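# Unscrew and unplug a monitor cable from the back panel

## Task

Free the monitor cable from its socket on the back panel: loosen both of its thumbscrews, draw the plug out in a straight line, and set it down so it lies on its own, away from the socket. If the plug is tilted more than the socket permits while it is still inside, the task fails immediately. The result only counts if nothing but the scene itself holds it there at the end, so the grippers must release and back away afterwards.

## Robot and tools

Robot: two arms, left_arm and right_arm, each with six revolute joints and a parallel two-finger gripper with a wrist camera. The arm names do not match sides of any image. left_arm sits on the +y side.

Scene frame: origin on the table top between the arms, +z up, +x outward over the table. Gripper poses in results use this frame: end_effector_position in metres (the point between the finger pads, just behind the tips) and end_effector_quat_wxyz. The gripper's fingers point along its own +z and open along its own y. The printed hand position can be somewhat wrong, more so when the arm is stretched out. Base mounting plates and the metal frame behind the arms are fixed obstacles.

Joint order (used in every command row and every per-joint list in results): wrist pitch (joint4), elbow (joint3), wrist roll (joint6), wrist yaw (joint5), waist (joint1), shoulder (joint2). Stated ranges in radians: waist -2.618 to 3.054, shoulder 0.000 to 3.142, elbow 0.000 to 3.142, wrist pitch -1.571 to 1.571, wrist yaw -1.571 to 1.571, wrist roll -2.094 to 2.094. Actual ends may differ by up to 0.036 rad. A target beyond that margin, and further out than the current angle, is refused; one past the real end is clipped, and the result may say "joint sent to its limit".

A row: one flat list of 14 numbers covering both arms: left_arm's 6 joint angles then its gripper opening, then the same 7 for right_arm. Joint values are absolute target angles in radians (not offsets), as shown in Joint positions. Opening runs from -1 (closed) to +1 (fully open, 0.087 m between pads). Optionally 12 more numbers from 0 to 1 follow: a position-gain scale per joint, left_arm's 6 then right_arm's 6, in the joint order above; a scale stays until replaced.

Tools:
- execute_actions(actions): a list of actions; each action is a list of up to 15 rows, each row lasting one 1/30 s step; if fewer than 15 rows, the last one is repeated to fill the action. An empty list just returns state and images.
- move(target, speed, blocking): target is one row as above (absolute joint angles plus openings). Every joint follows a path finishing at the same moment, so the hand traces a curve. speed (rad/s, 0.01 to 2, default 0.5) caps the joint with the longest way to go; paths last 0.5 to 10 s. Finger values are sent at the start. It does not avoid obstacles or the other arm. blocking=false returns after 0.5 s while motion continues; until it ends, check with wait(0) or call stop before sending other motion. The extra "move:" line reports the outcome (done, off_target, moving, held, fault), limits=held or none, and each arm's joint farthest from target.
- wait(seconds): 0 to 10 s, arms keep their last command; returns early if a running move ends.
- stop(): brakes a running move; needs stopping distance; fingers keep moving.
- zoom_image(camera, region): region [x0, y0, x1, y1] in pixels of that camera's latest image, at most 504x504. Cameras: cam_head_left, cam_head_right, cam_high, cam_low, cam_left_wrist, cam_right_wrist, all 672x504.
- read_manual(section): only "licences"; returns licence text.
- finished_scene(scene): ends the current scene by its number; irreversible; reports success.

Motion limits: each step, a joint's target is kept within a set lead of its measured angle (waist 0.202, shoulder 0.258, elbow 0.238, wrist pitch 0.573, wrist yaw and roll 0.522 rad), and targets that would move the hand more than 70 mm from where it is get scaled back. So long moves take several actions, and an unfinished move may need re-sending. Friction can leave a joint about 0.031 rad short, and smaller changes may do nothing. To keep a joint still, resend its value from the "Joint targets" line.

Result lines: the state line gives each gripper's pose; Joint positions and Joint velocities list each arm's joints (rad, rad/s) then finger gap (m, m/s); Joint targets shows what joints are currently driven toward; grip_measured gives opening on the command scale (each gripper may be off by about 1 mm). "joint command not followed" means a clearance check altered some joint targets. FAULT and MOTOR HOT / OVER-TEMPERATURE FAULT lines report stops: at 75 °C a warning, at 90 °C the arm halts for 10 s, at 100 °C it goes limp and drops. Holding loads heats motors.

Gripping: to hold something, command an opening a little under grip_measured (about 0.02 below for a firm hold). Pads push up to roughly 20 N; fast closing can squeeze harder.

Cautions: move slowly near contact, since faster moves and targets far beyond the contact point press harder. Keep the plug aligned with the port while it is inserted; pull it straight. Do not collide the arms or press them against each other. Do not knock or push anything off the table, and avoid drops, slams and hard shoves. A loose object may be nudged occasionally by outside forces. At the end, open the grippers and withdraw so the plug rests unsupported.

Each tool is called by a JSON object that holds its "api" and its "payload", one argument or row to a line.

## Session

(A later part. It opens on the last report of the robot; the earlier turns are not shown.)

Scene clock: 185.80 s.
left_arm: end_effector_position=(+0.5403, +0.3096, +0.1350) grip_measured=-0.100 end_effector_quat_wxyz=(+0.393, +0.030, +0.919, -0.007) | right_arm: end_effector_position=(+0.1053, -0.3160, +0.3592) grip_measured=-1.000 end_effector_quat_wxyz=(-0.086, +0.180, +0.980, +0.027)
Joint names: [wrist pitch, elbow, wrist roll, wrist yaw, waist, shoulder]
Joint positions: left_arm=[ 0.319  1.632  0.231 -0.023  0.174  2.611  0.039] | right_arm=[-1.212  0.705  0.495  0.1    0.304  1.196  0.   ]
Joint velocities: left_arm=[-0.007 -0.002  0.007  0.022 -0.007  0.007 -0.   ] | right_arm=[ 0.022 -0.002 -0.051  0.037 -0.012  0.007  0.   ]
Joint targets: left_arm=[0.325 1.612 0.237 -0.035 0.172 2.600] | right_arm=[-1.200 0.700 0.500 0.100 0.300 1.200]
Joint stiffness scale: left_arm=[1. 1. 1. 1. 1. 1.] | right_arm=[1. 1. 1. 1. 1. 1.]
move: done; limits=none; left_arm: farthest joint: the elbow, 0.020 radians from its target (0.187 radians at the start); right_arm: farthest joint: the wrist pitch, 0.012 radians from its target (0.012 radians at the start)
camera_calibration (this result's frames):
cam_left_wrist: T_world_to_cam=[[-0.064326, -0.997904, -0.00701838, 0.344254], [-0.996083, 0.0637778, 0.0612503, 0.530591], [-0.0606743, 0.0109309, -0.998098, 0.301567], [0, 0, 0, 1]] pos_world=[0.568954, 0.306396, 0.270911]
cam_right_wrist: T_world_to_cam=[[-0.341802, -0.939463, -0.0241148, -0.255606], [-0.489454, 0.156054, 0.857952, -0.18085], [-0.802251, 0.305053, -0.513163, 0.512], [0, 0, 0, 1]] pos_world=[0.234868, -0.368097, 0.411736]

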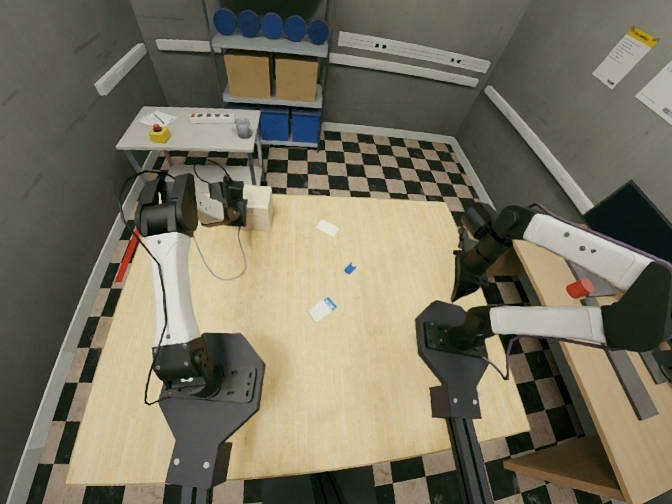

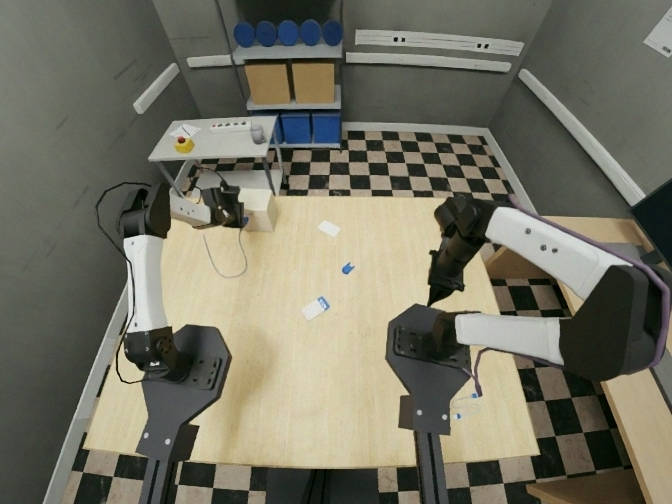

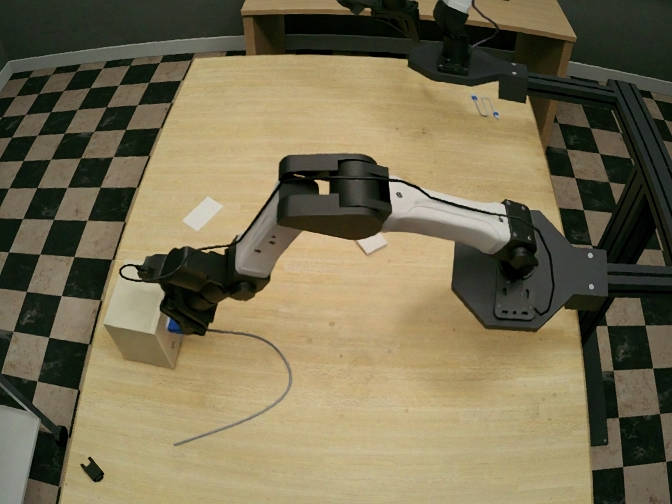

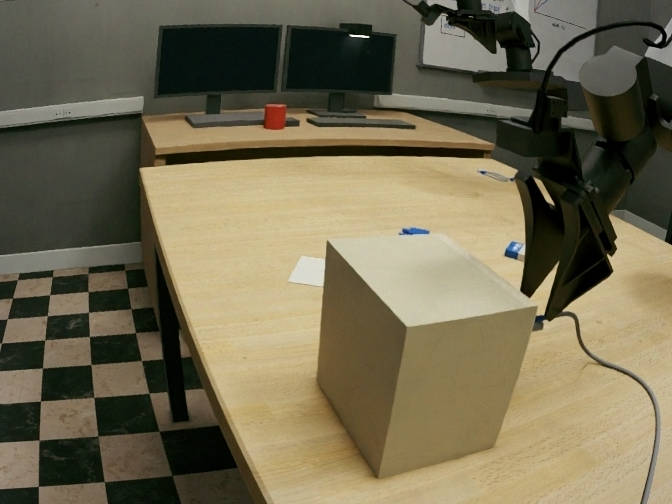

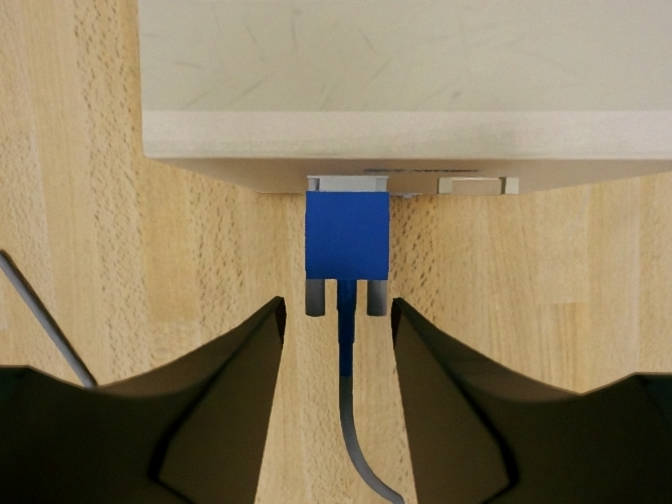

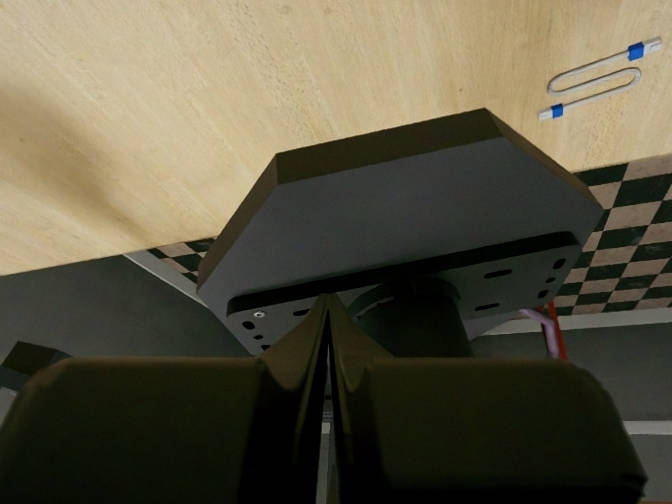

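{"api": "move", "payload": {
  "target": [0.345,1.675,0.237,-0.035,0.172,2.678,-0.15,-1.2,0.7,0.5,0.1,0.3,1.2,-1],
  "speed": 0.1
}}

{"api": "move", "payload": {
  "target": [0.345,1.675,0.237,0.04,0.152,2.678,-0.15,-1.2,0.7,0.5,0.1,0.3,1.2,-1],
  "speed": 0.1
}}

Scene clock: 187.37 s.
left_arm: end_effector_position=(+0.5407, +0.3070, +0.1191) grip_measured=-0.150 end_effector_quat_wxyz=(+0.392, +0.030, +0.919, -0.007) | right_arm: end_effector_position=(+0.1053, -0.3160, +0.3592) grip_measured=-1.000 end_effector_quat_wxyz=(-0.086, +0.180, +0.980, +0.027)
Joint names: [wrist pitch, elbow, wrist roll, wrist yaw, waist, shoulder]
Joint positions: left_arm=[ 0.339  1.658  0.231 -0.023  0.174  2.66   0.037] | right_arm=[-1.212  0.705  0.495  0.1    0.304  1.196  0.   ]
Joint velocities: left_arm=[ 0.007  0.002 -0.037  0.007 -0.002  0.012 -0.001] | right_arm=[-0.022 -0.002 -0.022 -0.007 -0.002 -0.002  0.   ]
Joint targets: left_arm=[0.345 1.675 0.237 -0.035 0.172 2.678] | right_arm=[-1.200 0.700 0.500 0.100 0.300 1.200]
Joint stiffness scale: left_arm=[1. 1. 1. 1. 1. 1.] | right_arm=[1. 1. 1. 1. 1. 1.]
move: done; limits=none; left_arm: farthest joint: the shoulder, 0.018 radians from its target (0.067 radians at the start); right_arm: farthest joint: the wrist pitch, 0.012 radians from its target (0.012 radians at the start)
camera_calibration (this result's frames):
cam_left_wrist: T_world_to_cam=[[-0.064792, -0.997869, -0.00769365, 0.341921], [-0.995883, 0.0641694, 0.0640254, 0.531537], [-0.0633952, 0.0118103, -0.997919, 0.286963], [0, 0, 0, 1]] pos_world=[0.569695, 0.303695, 0.254964]
cam_right_wrist: T_world_to_cam=[[-0.341802, -0.939463, -0.0241148, -0.255606], [-0.489454, 0.156054, 0.857952, -0.18085], [-0.802251, 0.305053, -0.513163, 0.512], [0, 0, 0, 1]] pos_world=[0.234868, -0.368097, 0.411736]

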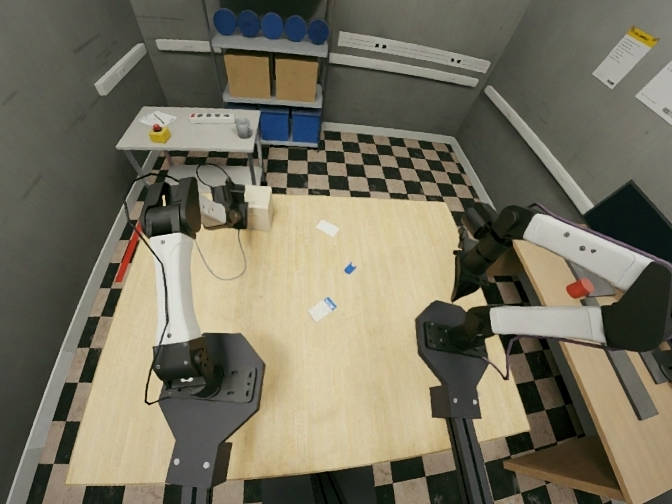

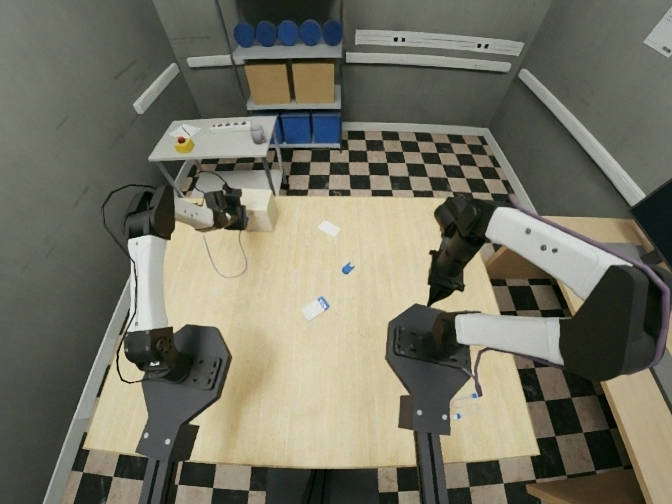

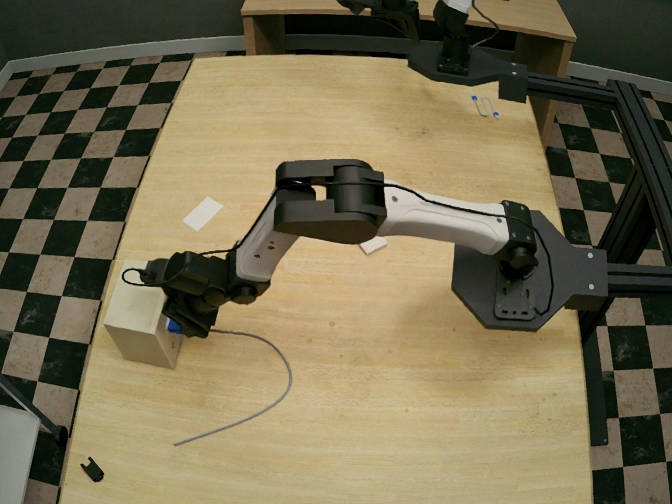

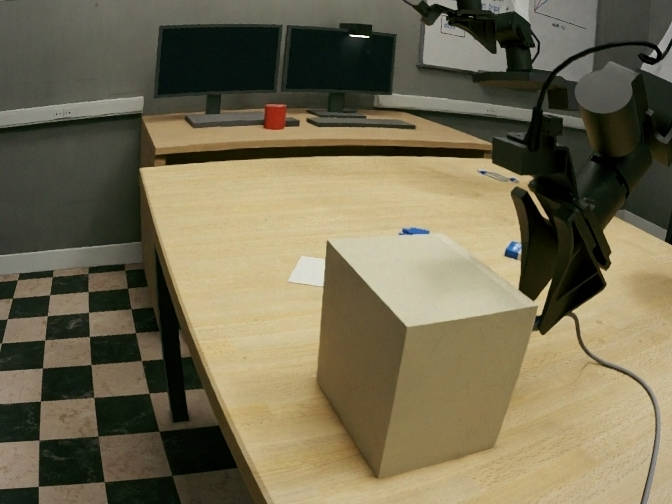

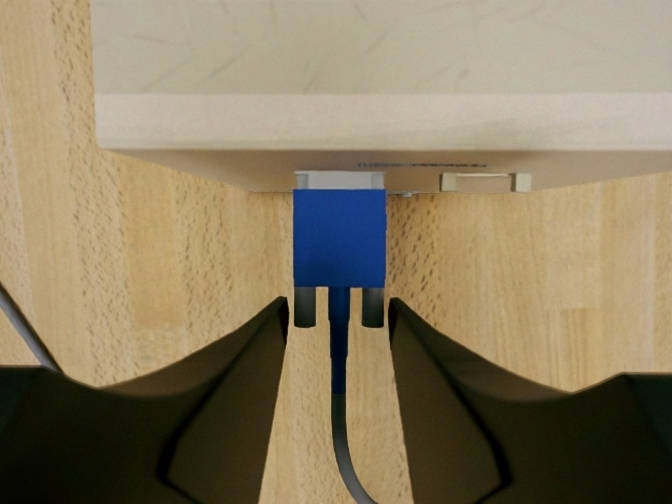

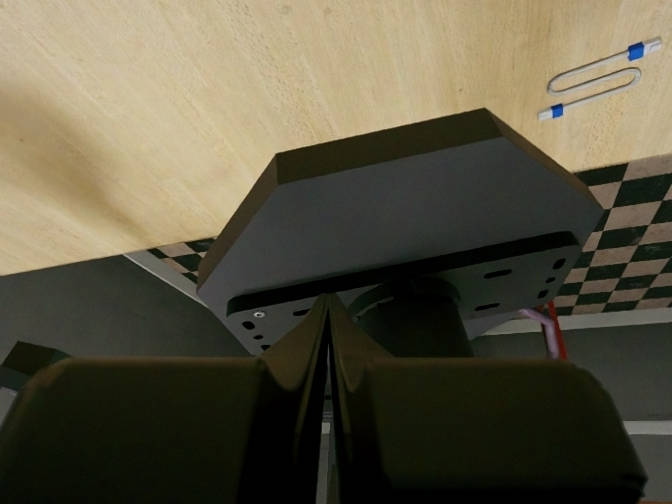

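Scene clock: 188.27 s.
left_arm: end_effector_position=(+0.5412, +0.3037, +0.1196) grip_measured=-0.150 end_effector_quat_wxyz=(+0.394, +0.036, +0.918, -0.015) | right_arm: end_effector_position=(+0.1053, -0.3160, +0.3592) grip_measured=-1.000 end_effector_quat_wxyz=(-0.086, +0.180, +0.980, +0.027)
Joint names: [wrist pitch, elbow, wrist roll, wrist yaw, waist, shoulder]
Joint positions: left_arm=[ 0.339  1.658  0.237 -0.004  0.173  2.66   0.037] | right_arm=[-1.212  0.705  0.495  0.1    0.304  1.196  0.   ]
Joint velocities: left_arm=[ 0.007  0.002  0.007 -0.022 -0.012 -0.002  0.   ] | right_arm=[-0.051  0.002  0.007 -0.022 -0.002 -0.002  0.   ]
Joint targets: left_arm=[0.345 1.675 0.237 0.040 0.152 2.678] | right_arm=[-1.200 0.700 0.500 0.100 0.300 1.200]
Joint stiffness scale: left_arm=[1. 1. 1. 1. 1. 1.] | right_arm=[1. 1. 1. 1. 1. 1.]
move: off_target (left_arm); limits=none; left_arm: farthest joint: the wrist yaw, 0.044 radians from its target (0.063 radians at the start); right_arm: farthest joint: the wrist pitch, 0.012 radians from its target (0.012 radians at the start)
camera_calibration (this result's frames):
cam_left_wrist: T_world_to_cam=[[-0.0824996, -0.996591, 0.000996272, 0.346832], [-0.994814, 0.0824121, 0.0596082, 0.526608], [-0.0594871, 0.00392655, -0.998221, 0.287802], [0, 0, 0, 1]] pos_world=[0.569611, 0.30112, 0.255554]
cam_right_wrist: T_world_to_cam=[[-0.341802, -0.939463, -0.0241148, -0.255606], [-0.489454, 0.156054, 0.857952, -0.18085], [-0.802251, 0.305053, -0.513163, 0.512], [0, 0, 0, 1]] pos_world=[0.234868, -0.368097, 0.411736]

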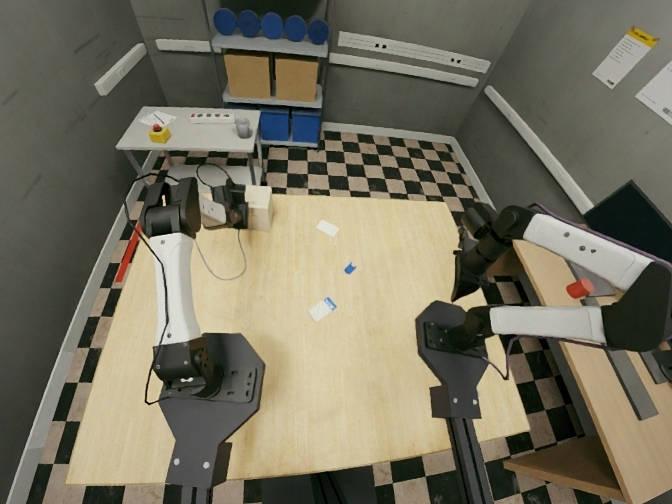

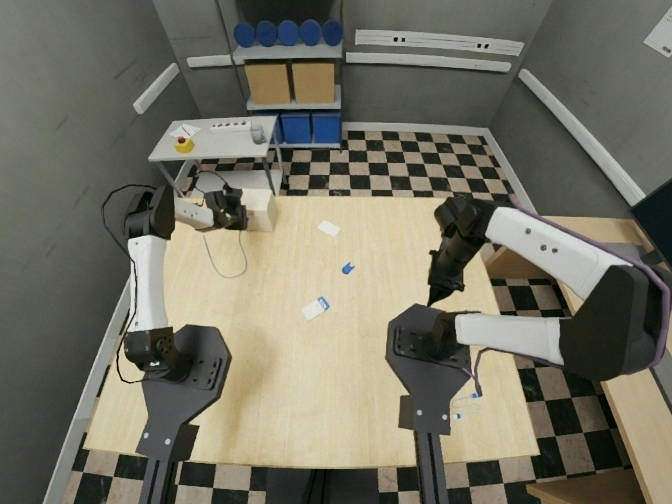

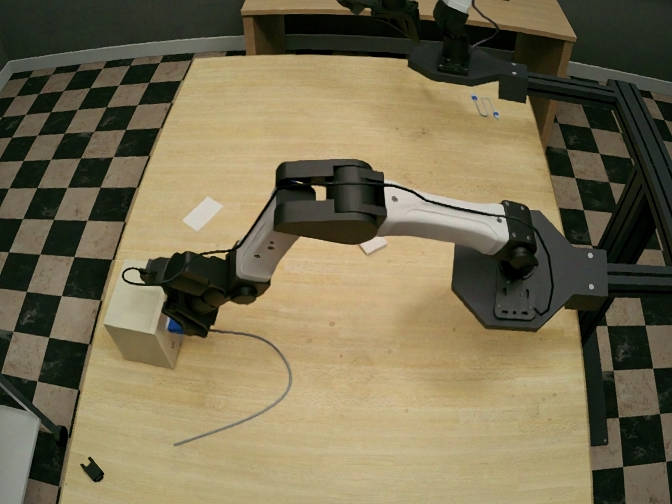

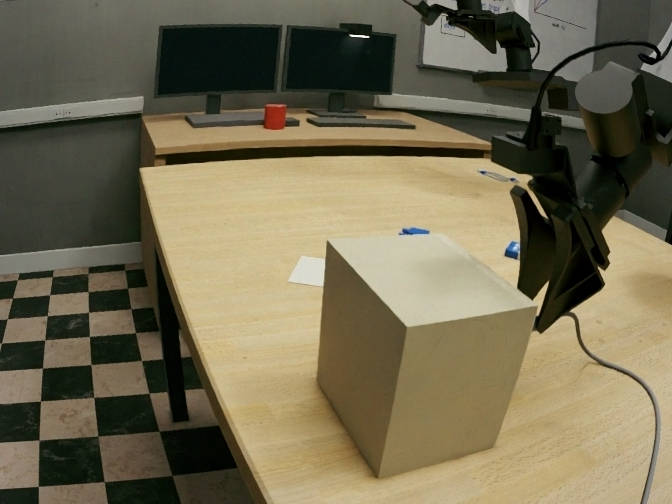

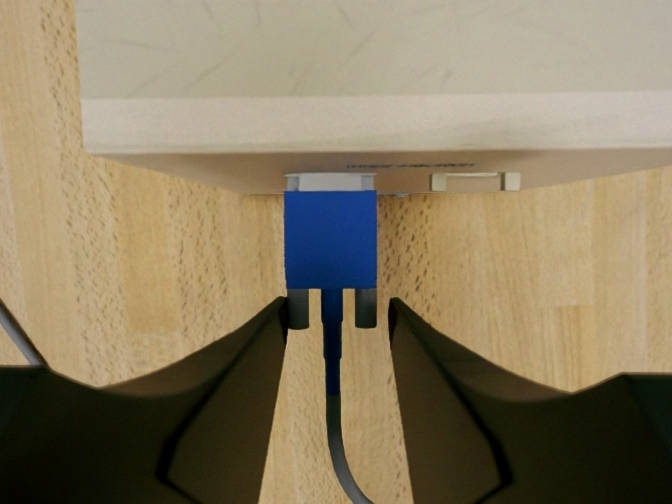

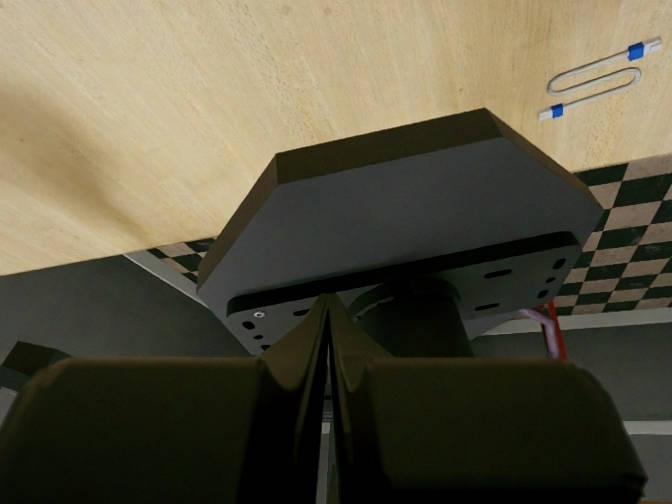

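{"api": "execute_actions", "payload": {
  "actions": [
    [[0.347,1.678,0.23,0.05,0.15,2.683,-0.15,-1.2,0.7,0.5,0.1,0.3,1.2,-1],[0.349,1.68,0.23,0.05,0.15,2.687,-0.15,-1.2,0.7,0.5,0.1,0.3,1.2,-1],[0.35,1.683,0.23,0.05,0.15,2.692,-0.15,-1.2,0.7,0.5,0.1,0.3,1.2,-1],[0.352,1.685,0.23,0.05,0.15,2.696,-0.15,-1.2,0.7,0.5,0.1,0.3,1.2,-1],[0.354,1.688,0.23,0.05,0.15,2.701,-0.15,-1.2,0.7,0.5,0.1,0.3,1.2,-1],[0.356,1.691,0.23,0.05,0.15,2.705,-0.15,-1.2,0.7,0.5,0.1,0.3,1.2,-1],[0.358,1.693,0.23,0.05,0.15,2.71,-0.15,-1.2,0.7,0.5,0.1,0.3,1.2,-1],[0.359,1.696,0.23,0.05,0.15,2.714,-0.15,-1.2,0.7,0.5,0.1,0.3,1.2,-1],[0.361,1.698,0.23,0.05,0.15,2.719,-0.15,-1.2,0.7,0.5,0.1,0.3,1.2,-1],[0.363,1.701,0.23,0.05,0.15,2.723,-0.15,-1.2,0.7,0.5,0.1,0.3,1.2,-1],[0.365,1.704,0.23,0.05,0.15,2.728,-0.15,-1.2,0.7,0.5,0.1,0.3,1.2,-1],[0.367,1.706,0.23,0.05,0.15,2.732,-0.15,-1.2,0.7,0.5,0.1,0.3,1.2,-1],[0.368,1.709,0.23,0.05,0.15,2.737,-0.15,-1.2,0.7,0.5,0.1,0.3,1.2,-1],[0.37,1.711,0.23,0.05,0.15,2.741,-0.15,-1.2,0.7,0.5,0.1,0.3,1.2,-1],[0.372,1.714,0.23,0.05,0.15,2.746,-0.15,-1.2,0.7,0.5,0.1,0.3,1.2,-1]],
    [[0.372,1.714,0.23,0.05,0.15,2.746,-0.15,-1.2,0.7,0.5,0.1,0.3,1.2,-1]]
  ]
}}

{"api": "zoom_image", "payload": {
  "camera": "cam_left_wrist",
  "region": [260, 200, 420, 360]
}}

Scene clock: 190.40 s.
left_arm: end_effector_position=(+0.5445, +0.3024, +0.1021) grip_measured=-0.150 end_effector_quat_wxyz=(+0.398, +0.035, +0.917, -0.010) | right_arm: end_effector_position=(+0.1053, -0.3160, +0.3592) grip_measured=-1.000 end_effector_quat_wxyz=(-0.086, +0.180, +0.980, +0.027)
Joint names: [wrist pitch, elbow, wrist roll, wrist yaw, waist, shoulder]
Joint positions: left_arm=[ 0.37   1.699  0.238 -0.012  0.173  2.722  0.037] | right_arm=[-1.212  0.705  0.495  0.1    0.304  1.196  0.   ]
Joint velocities: left_arm=[-0.007 -0.007 -0.037  0.007 -0.037  0.002  0.001] | right_arm=[ 0.007 -0.017  0.037 -0.051 -0.012 -0.002  0.   ]
Joint targets: left_arm=[0.372 1.714 0.230 0.050 0.150 2.746] | right_arm=[-1.200 0.700 0.500 0.100 0.300 1.200]
Joint stiffness scale: left_arm=[1. 1. 1. 1. 1. 1.] | right_arm=[1. 1. 1. 1. 1. 1.]
camera_calibration (this result's frames):
cam_left_wrist: T_world_to_cam=[[-0.0757148, -0.997109, -0.00641526, 0.343037], [-0.995794, 0.0752789, 0.0522278, 0.534516], [-0.0515938, 0.0103427, -0.998615, 0.264369], [0, 0, 0, 1]] pos_world=[0.571881, 0.299073, 0.238287]
cam_right_wrist: T_world_to_cam=[[-0.341802, -0.939463, -0.0241148, -0.255606], [-0.489454, 0.156054, 0.857952, -0.18085], [-0.802251, 0.305053, -0.513163, 0.512], [0, 0, 0, 1]] pos_world=[0.234868, -0.368097, 0.411736]

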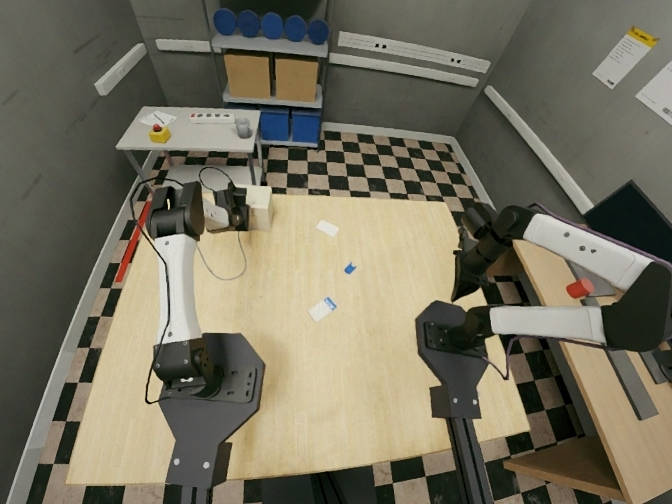

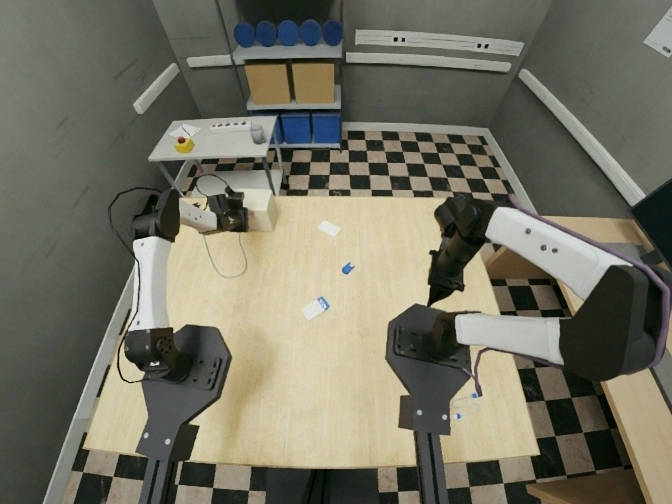

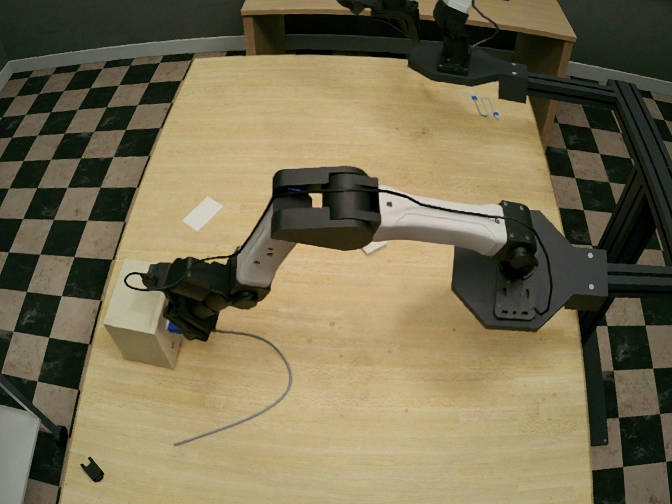

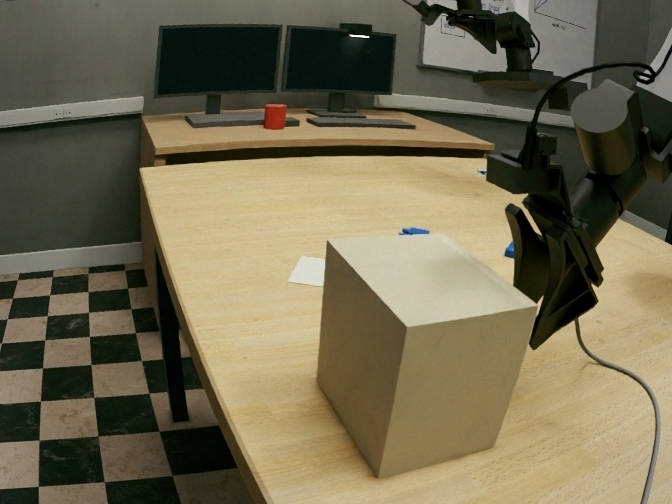

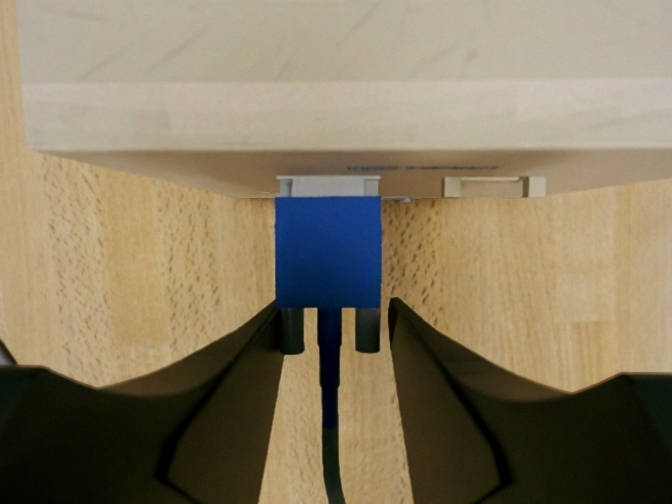

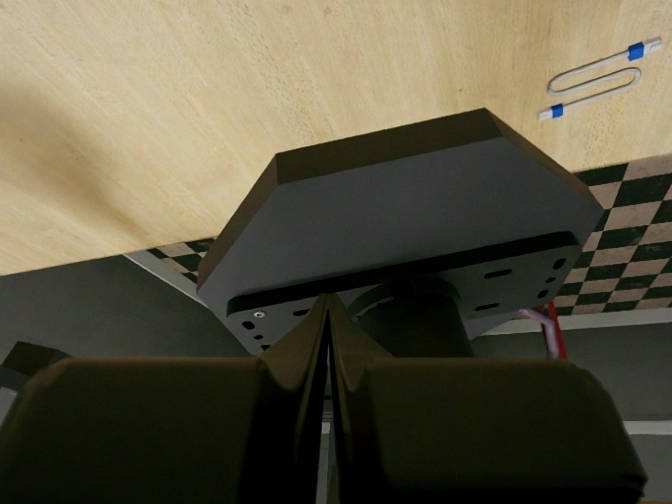

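Region (260, 200, 420, 360) of cam_left_wrist's 672x504 image, scaled by 3.150, with more detail than that image has.

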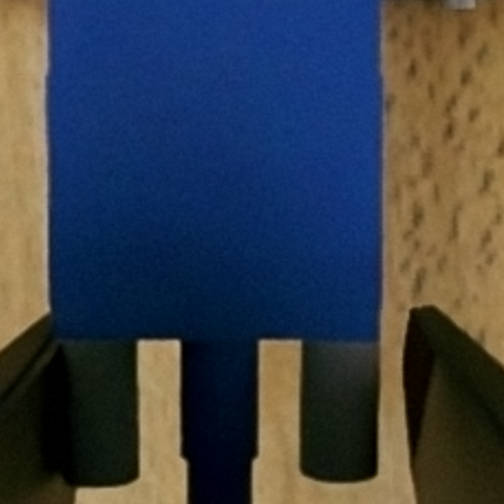

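{"api": "execute_actions", "payload": {
  "actions": [
    [[0.36,1.69,0.23,0.05,0.15,2.73,-0.15,-1.2,0.7,0.5,0.1,0.3,1.2,-1],[0.355,1.68,0.23,0.05,0.15,2.72,-0.15,-1.2,0.7,0.5,0.1,0.3,1.2,-1],[0.355,1.676,0.23,0.05,0.15,2.72,-0.15,-1.2,0.7,0.5,0.1,0.3,1.2,-1],[0.355,1.672,0.23,0.05,0.15,2.72,-0.15,-1.2,0.7,0.5,0.1,0.3,1.2,-1],[0.355,1.668,0.23,0.05,0.15,2.72,-0.15,-1.2,0.7,0.5,0.1,0.3,1.2,-1],[0.355,1.664,0.23,0.05,0.15,2.72,-0.15,-1.2,0.7,0.5,0.1,0.3,1.2,-1],[0.355,1.664,0.23,0.05,0.15,2.72,-0.15,-1.2,0.7,0.5,0.1,0.3,1.2,-1],[0.355,1.664,0.23,0.05,0.15,2.72,-0.15,-1.2,0.7,0.5,0.1,0.3,1.2,-1],[0.355,1.664,0.23,0.05,0.15,2.72,-0.15,-1.2,0.7,0.5,0.1,0.3,1.2,-1],[0.355,1.664,0.235,0.0,0.17,2.72,-0.15,-1.2,0.7,0.5,0.1,0.3,1.2,-1],[0.355,1.664,0.235,-0.03,0.18,2.72,-0.15,-1.2,0.7,0.5,0.1,0.3,1.2,-1],[0.355,1.664,0.235,-0.04,0.183,2.72,-0.15,-1.2,0.7,0.5,0.1,0.3,1.2,-1],[0.355,1.664,0.235,-0.05,0.186,2.72,-0.15,-1.2,0.7,0.5,0.1,0.3,1.2,-1],[0.355,1.664,0.235,-0.06,0.189,2.72,-0.15,-1.2,0.7,0.5,0.1,0.3,1.2,-1],[0.355,1.664,0.235,-0.07,0.192,2.72,-0.15,-1.2,0.7,0.5,0.1,0.3,1.2,-1]],
    [[0.355,1.664,0.24,-0.08,0.195,2.72,-0.15,-1.2,0.7,0.5,0.1,0.3,1.2,-1],[0.355,1.664,0.24,-0.09,0.198,2.72,-0.15,-1.2,0.7,0.5,0.1,0.3,1.2,-1]]
  ]
}}

Scene clock: 192.27 s.
left_arm: end_effector_position=(+0.5374, +0.3113, +0.0963) grip_measured=-0.150 end_effector_quat_wxyz=(+0.388, +0.025, +0.921, +0.006) | right_arm: end_effector_position=(+0.1053, -0.3160, +0.3592) grip_measured=-1.000 end_effector_quat_wxyz=(-0.086, +0.180, +0.980, +0.027)
Joint names: [wrist pitch, elbow, wrist roll, wrist yaw, waist, shoulder]
Joint positions: left_arm=[ 0.374  1.683  0.237 -0.048  0.18   2.722  0.037] | right_arm=[-1.212  0.705  0.495  0.1    0.304  1.196  0.   ]
Joint velocities: left_arm=[-0.037 -0.002  0.007  0.037  0.002  0.007  0.001] | right_arm=[-0.007 -0.002  0.022 -0.007  0.012  0.002  0.   ]
Joint targets: left_arm=[0.355 1.664 0.240 -0.090 0.198 2.720] | right_arm=[-1.200 0.700 0.500 0.100 0.300 1.200]
Joint stiffness scale: left_arm=[1. 1. 1. 1. 1. 1.] | right_arm=[1. 1. 1. 1. 1. 1.]
camera_calibration (this result's frames):
cam_left_wrist: T_world_to_cam=[[-0.0459581, -0.998539, -0.0284295, 0.33793], [-0.996326, 0.0437601, 0.0736239, 0.535054], [-0.0722722, 0.0317086, -0.996881, 0.262355], [0, 0, 0, 1]] pos_world=[0.56758, 0.305703, 0.231751]
cam_right_wrist: T_world_to_cam=[[-0.341802, -0.939463, -0.0241148, -0.255606], [-0.489454, 0.156054, 0.857952, -0.18085], [-0.802251, 0.305053, -0.513163, 0.512], [0, 0, 0, 1]] pos_world=[0.234868, -0.368097, 0.411736]

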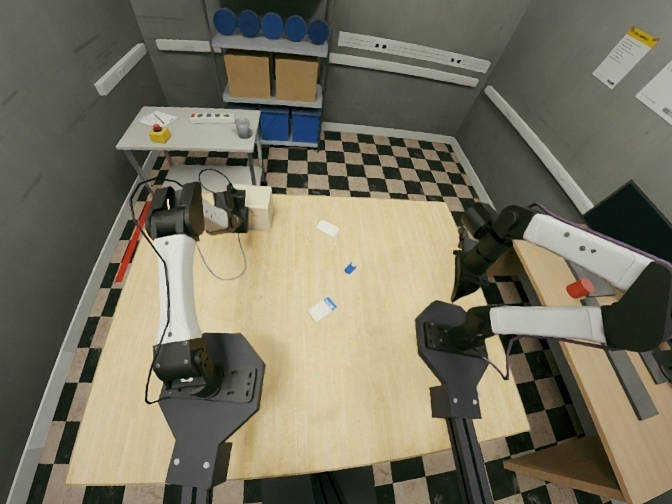

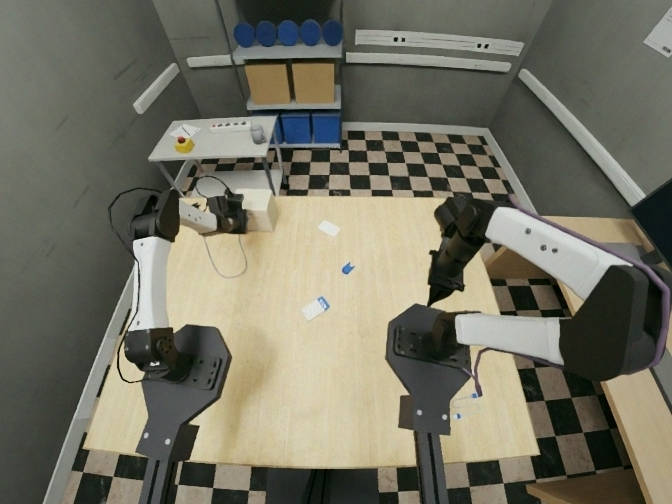

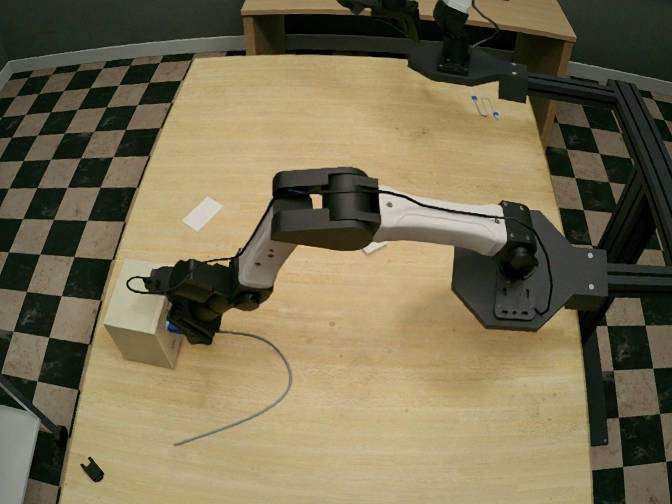

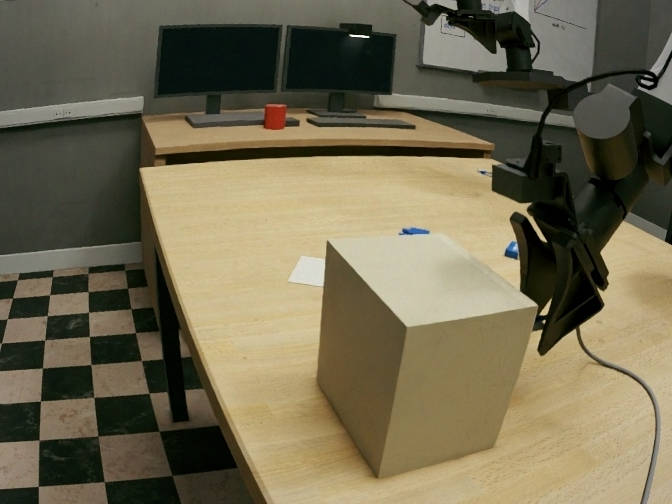

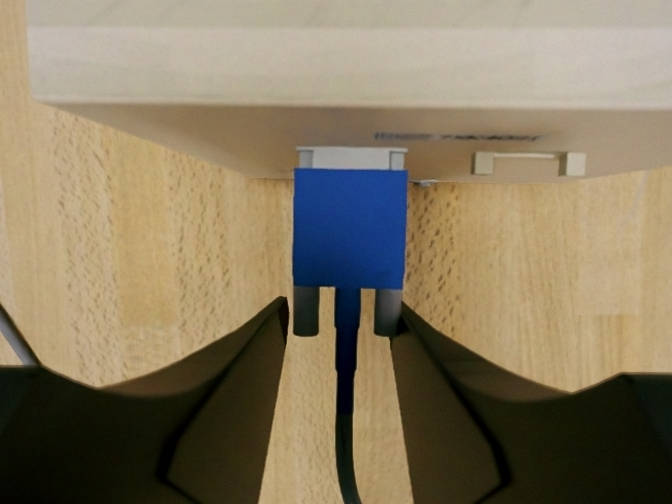

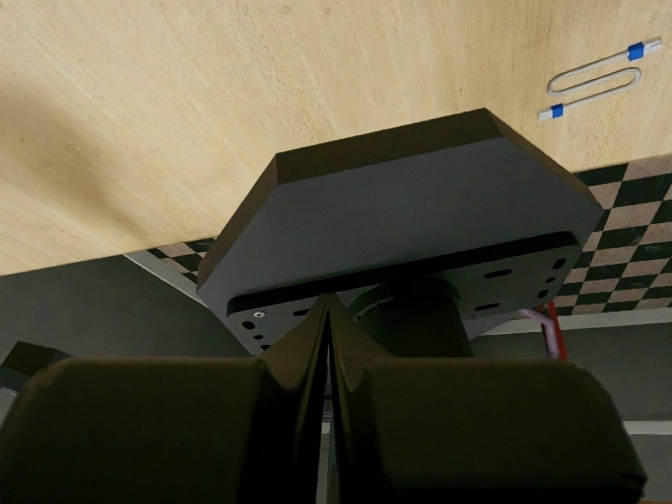

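{"api": "execute_actions", "payload": {
  "actions": [
    [[0.355,1.664,0.24,-0.09,0.198,2.71,-0.15,-1.2,0.7,0.5,0.1,0.3,1.2,-1],[0.355,1.664,0.24,-0.09,0.198,2.706,-0.15,-1.2,0.7,0.5,0.1,0.3,1.2,-1],[0.355,1.664,0.24,-0.09,0.198,2.701,-0.15,-1.2,0.7,0.5,0.1,0.3,1.2,-1],[0.352,1.664,0.24,-0.09,0.198,2.697,-0.15,-1.2,0.7,0.5,0.1,0.3,1.2,-1],[0.349,1.662,0.24,-0.09,0.198,2.692,-0.15,-1.2,0.7,0.5,0.1,0.3,1.2,-1],[0.346,1.659,0.24,-0.09,0.198,2.688,-0.15,-1.2,0.7,0.5,0.1,0.3,1.2,-1],[0.343,1.657,0.24,-0.09,0.198,2.683,-0.15,-1.2,0.7,0.5,0.1,0.3,1.2,-1],[0.34,1.654,0.24,-0.09,0.198,2.679,-0.15,-1.2,0.7,0.5,0.1,0.3,1.2,-1],[0.337,1.652,0.24,-0.09,0.198,2.674,-0.15,-1.2,0.7,0.5,0.1,0.3,1.2,-1],[0.334,1.649,0.24,-0.09,0.198,2.67,-0.15,-1.2,0.7,0.5,0.1,0.3,1.2,-1],[0.331,1.647,0.24,-0.09,0.198,2.665,-0.15,-1.2,0.7,0.5,0.1,0.3,1.2,-1],[0.328,1.644,0.24,-0.09,0.198,2.661,-0.15,-1.2,0.7,0.5,0.1,0.3,1.2,-1],[0.325,1.642,0.24,-0.09,0.198,2.656,-0.15,-1.2,0.7,0.5,0.1,0.3,1.2,-1],[0.322,1.64,0.24,-0.09,0.198,2.652,-0.15,-1.2,0.7,0.5,0.1,0.3,1.2,-1],[0.32,1.638,0.24,-0.09,0.198,2.648,-0.15,-1.2,0.7,0.5,0.1,0.3,1.2,-1]],
    [[0.32,1.638,0.24,-0.09,0.198,2.648,-0.15,-1.2,0.7,0.5,0.1,0.3,1.2,-1]]
  ]
}}

{"api": "zoom_image", "payload": {
  "camera": "cam_left_wrist",
  "region": [260, 200, 420, 360]
}}

Scene clock: 194.30 s.
left_arm: end_effector_position=(+0.5316, +0.3229, +0.1125) grip_measured=-0.150 end_effector_quat_wxyz=(+0.374, +0.019, +0.927, +0.017) | right_arm: end_effector_position=(+0.1053, -0.3160, +0.3592) grip_measured=-1.000 end_effector_quat_wxyz=(-0.086, +0.180, +0.980, +0.027)
Joint names: [wrist pitch, elbow, wrist roll, wrist yaw, waist, shoulder]
Joint positions: left_arm=[ 0.316  1.652  0.236 -0.071  0.188  2.658  0.037] | right_arm=[-1.212  0.705  0.495  0.1    0.304  1.196  0.   ]
Joint velocities: left_arm=[-0.022 -0.002 -0.066 -0.051  0.007 -0.007 -0.   ] | right_arm=[-0.125  0.007 -0.037 -0.007 -0.012 -0.002  0.   ]
Joint targets: left_arm=[0.320 1.638 0.240 -0.090 0.198 2.648] | right_arm=[-1.200 0.700 0.500 0.100 0.300 1.200]
Joint stiffness scale: left_arm=[1. 1. 1. 1. 1. 1.] | right_arm=[1. 1. 1. 1. 1. 1.]
camera_calibration (this result's frames):
cam_left_wrist: T_world_to_cam=[[-0.0261199, -0.998786, -0.0417599, 0.340767], [-0.994322, 0.021647, 0.104188, 0.530242], [-0.103157, 0.0442441, -0.993681, 0.289778], [0, 0, 0, 1]] pos_world=[0.566025, 0.316054, 0.246932]
cam_right_wrist: T_world_to_cam=[[-0.341802, -0.939463, -0.0241148, -0.255606], [-0.489454, 0.156054, 0.857952, -0.18085], [-0.802251, 0.305053, -0.513163, 0.512], [0, 0, 0, 1]] pos_world=[0.234868, -0.368097, 0.411736]

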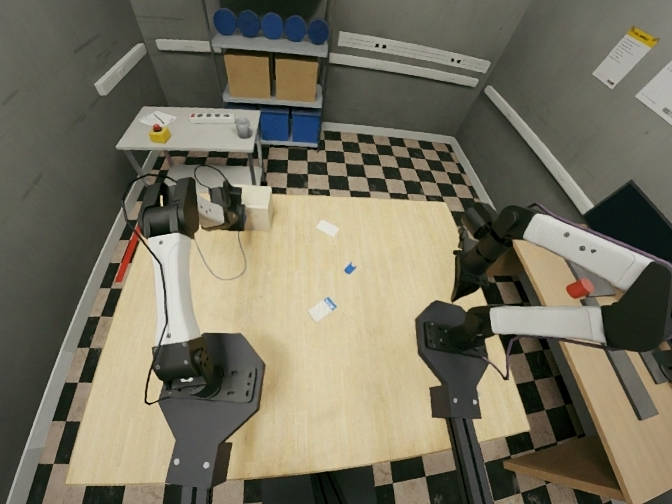

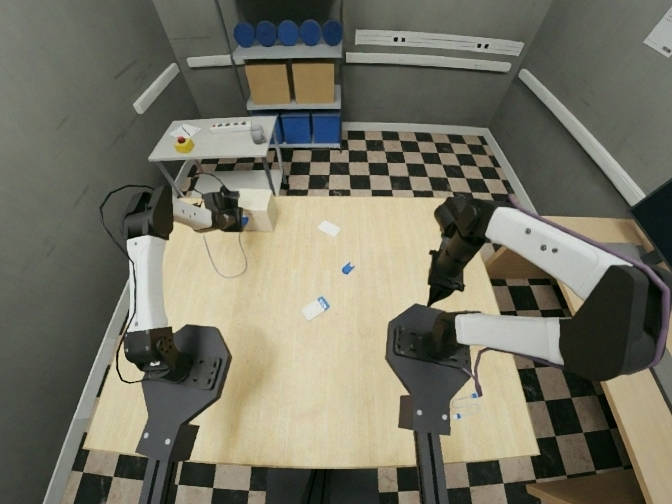

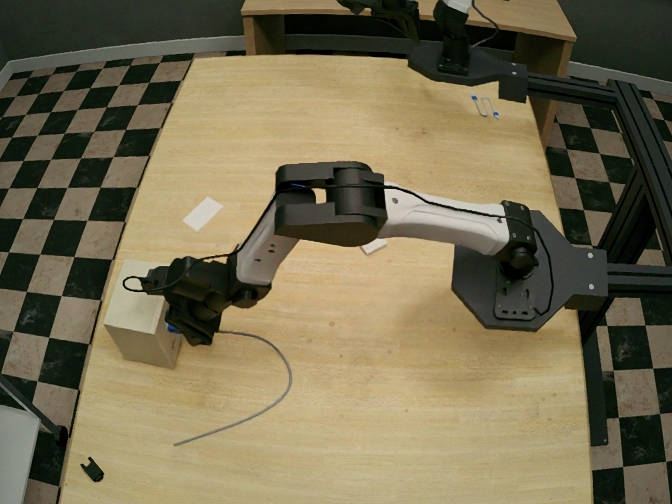

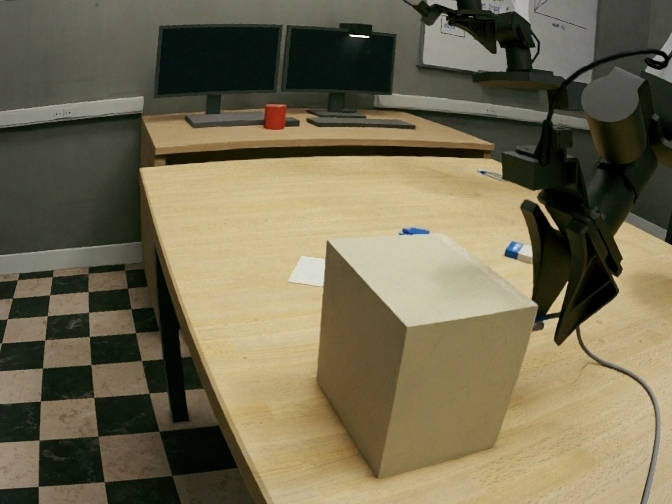

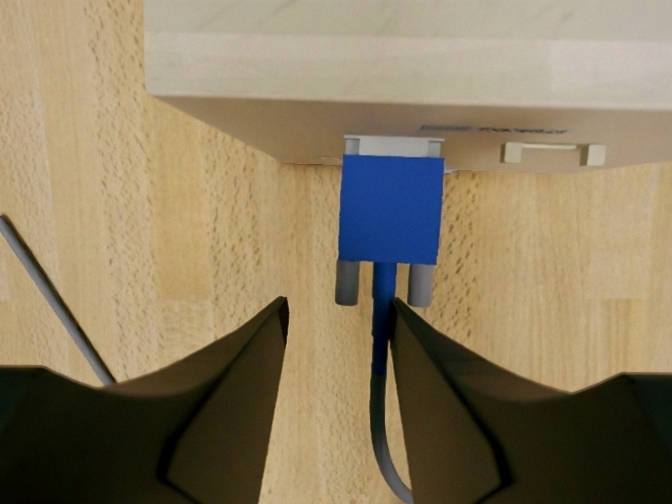

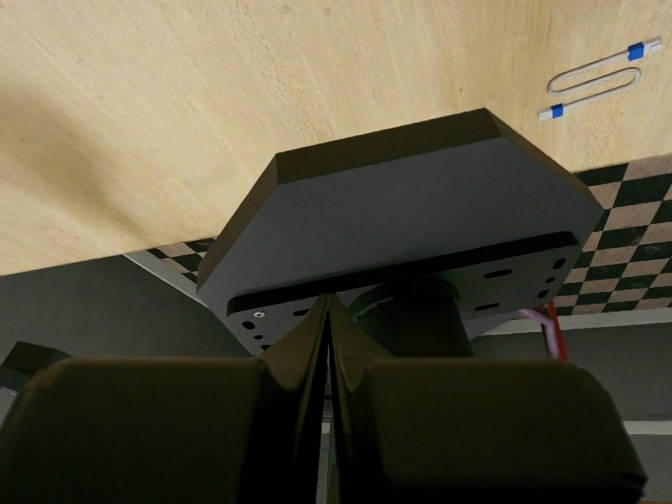

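Region (260, 200, 420, 360) of cam_left_wrist's 672x504 image, scaled by 3.150, with more detail than that image has.

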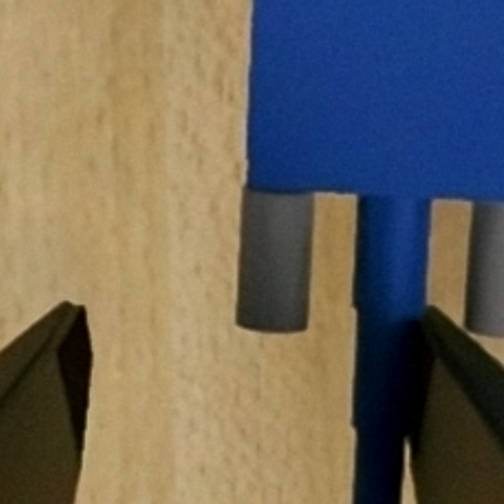

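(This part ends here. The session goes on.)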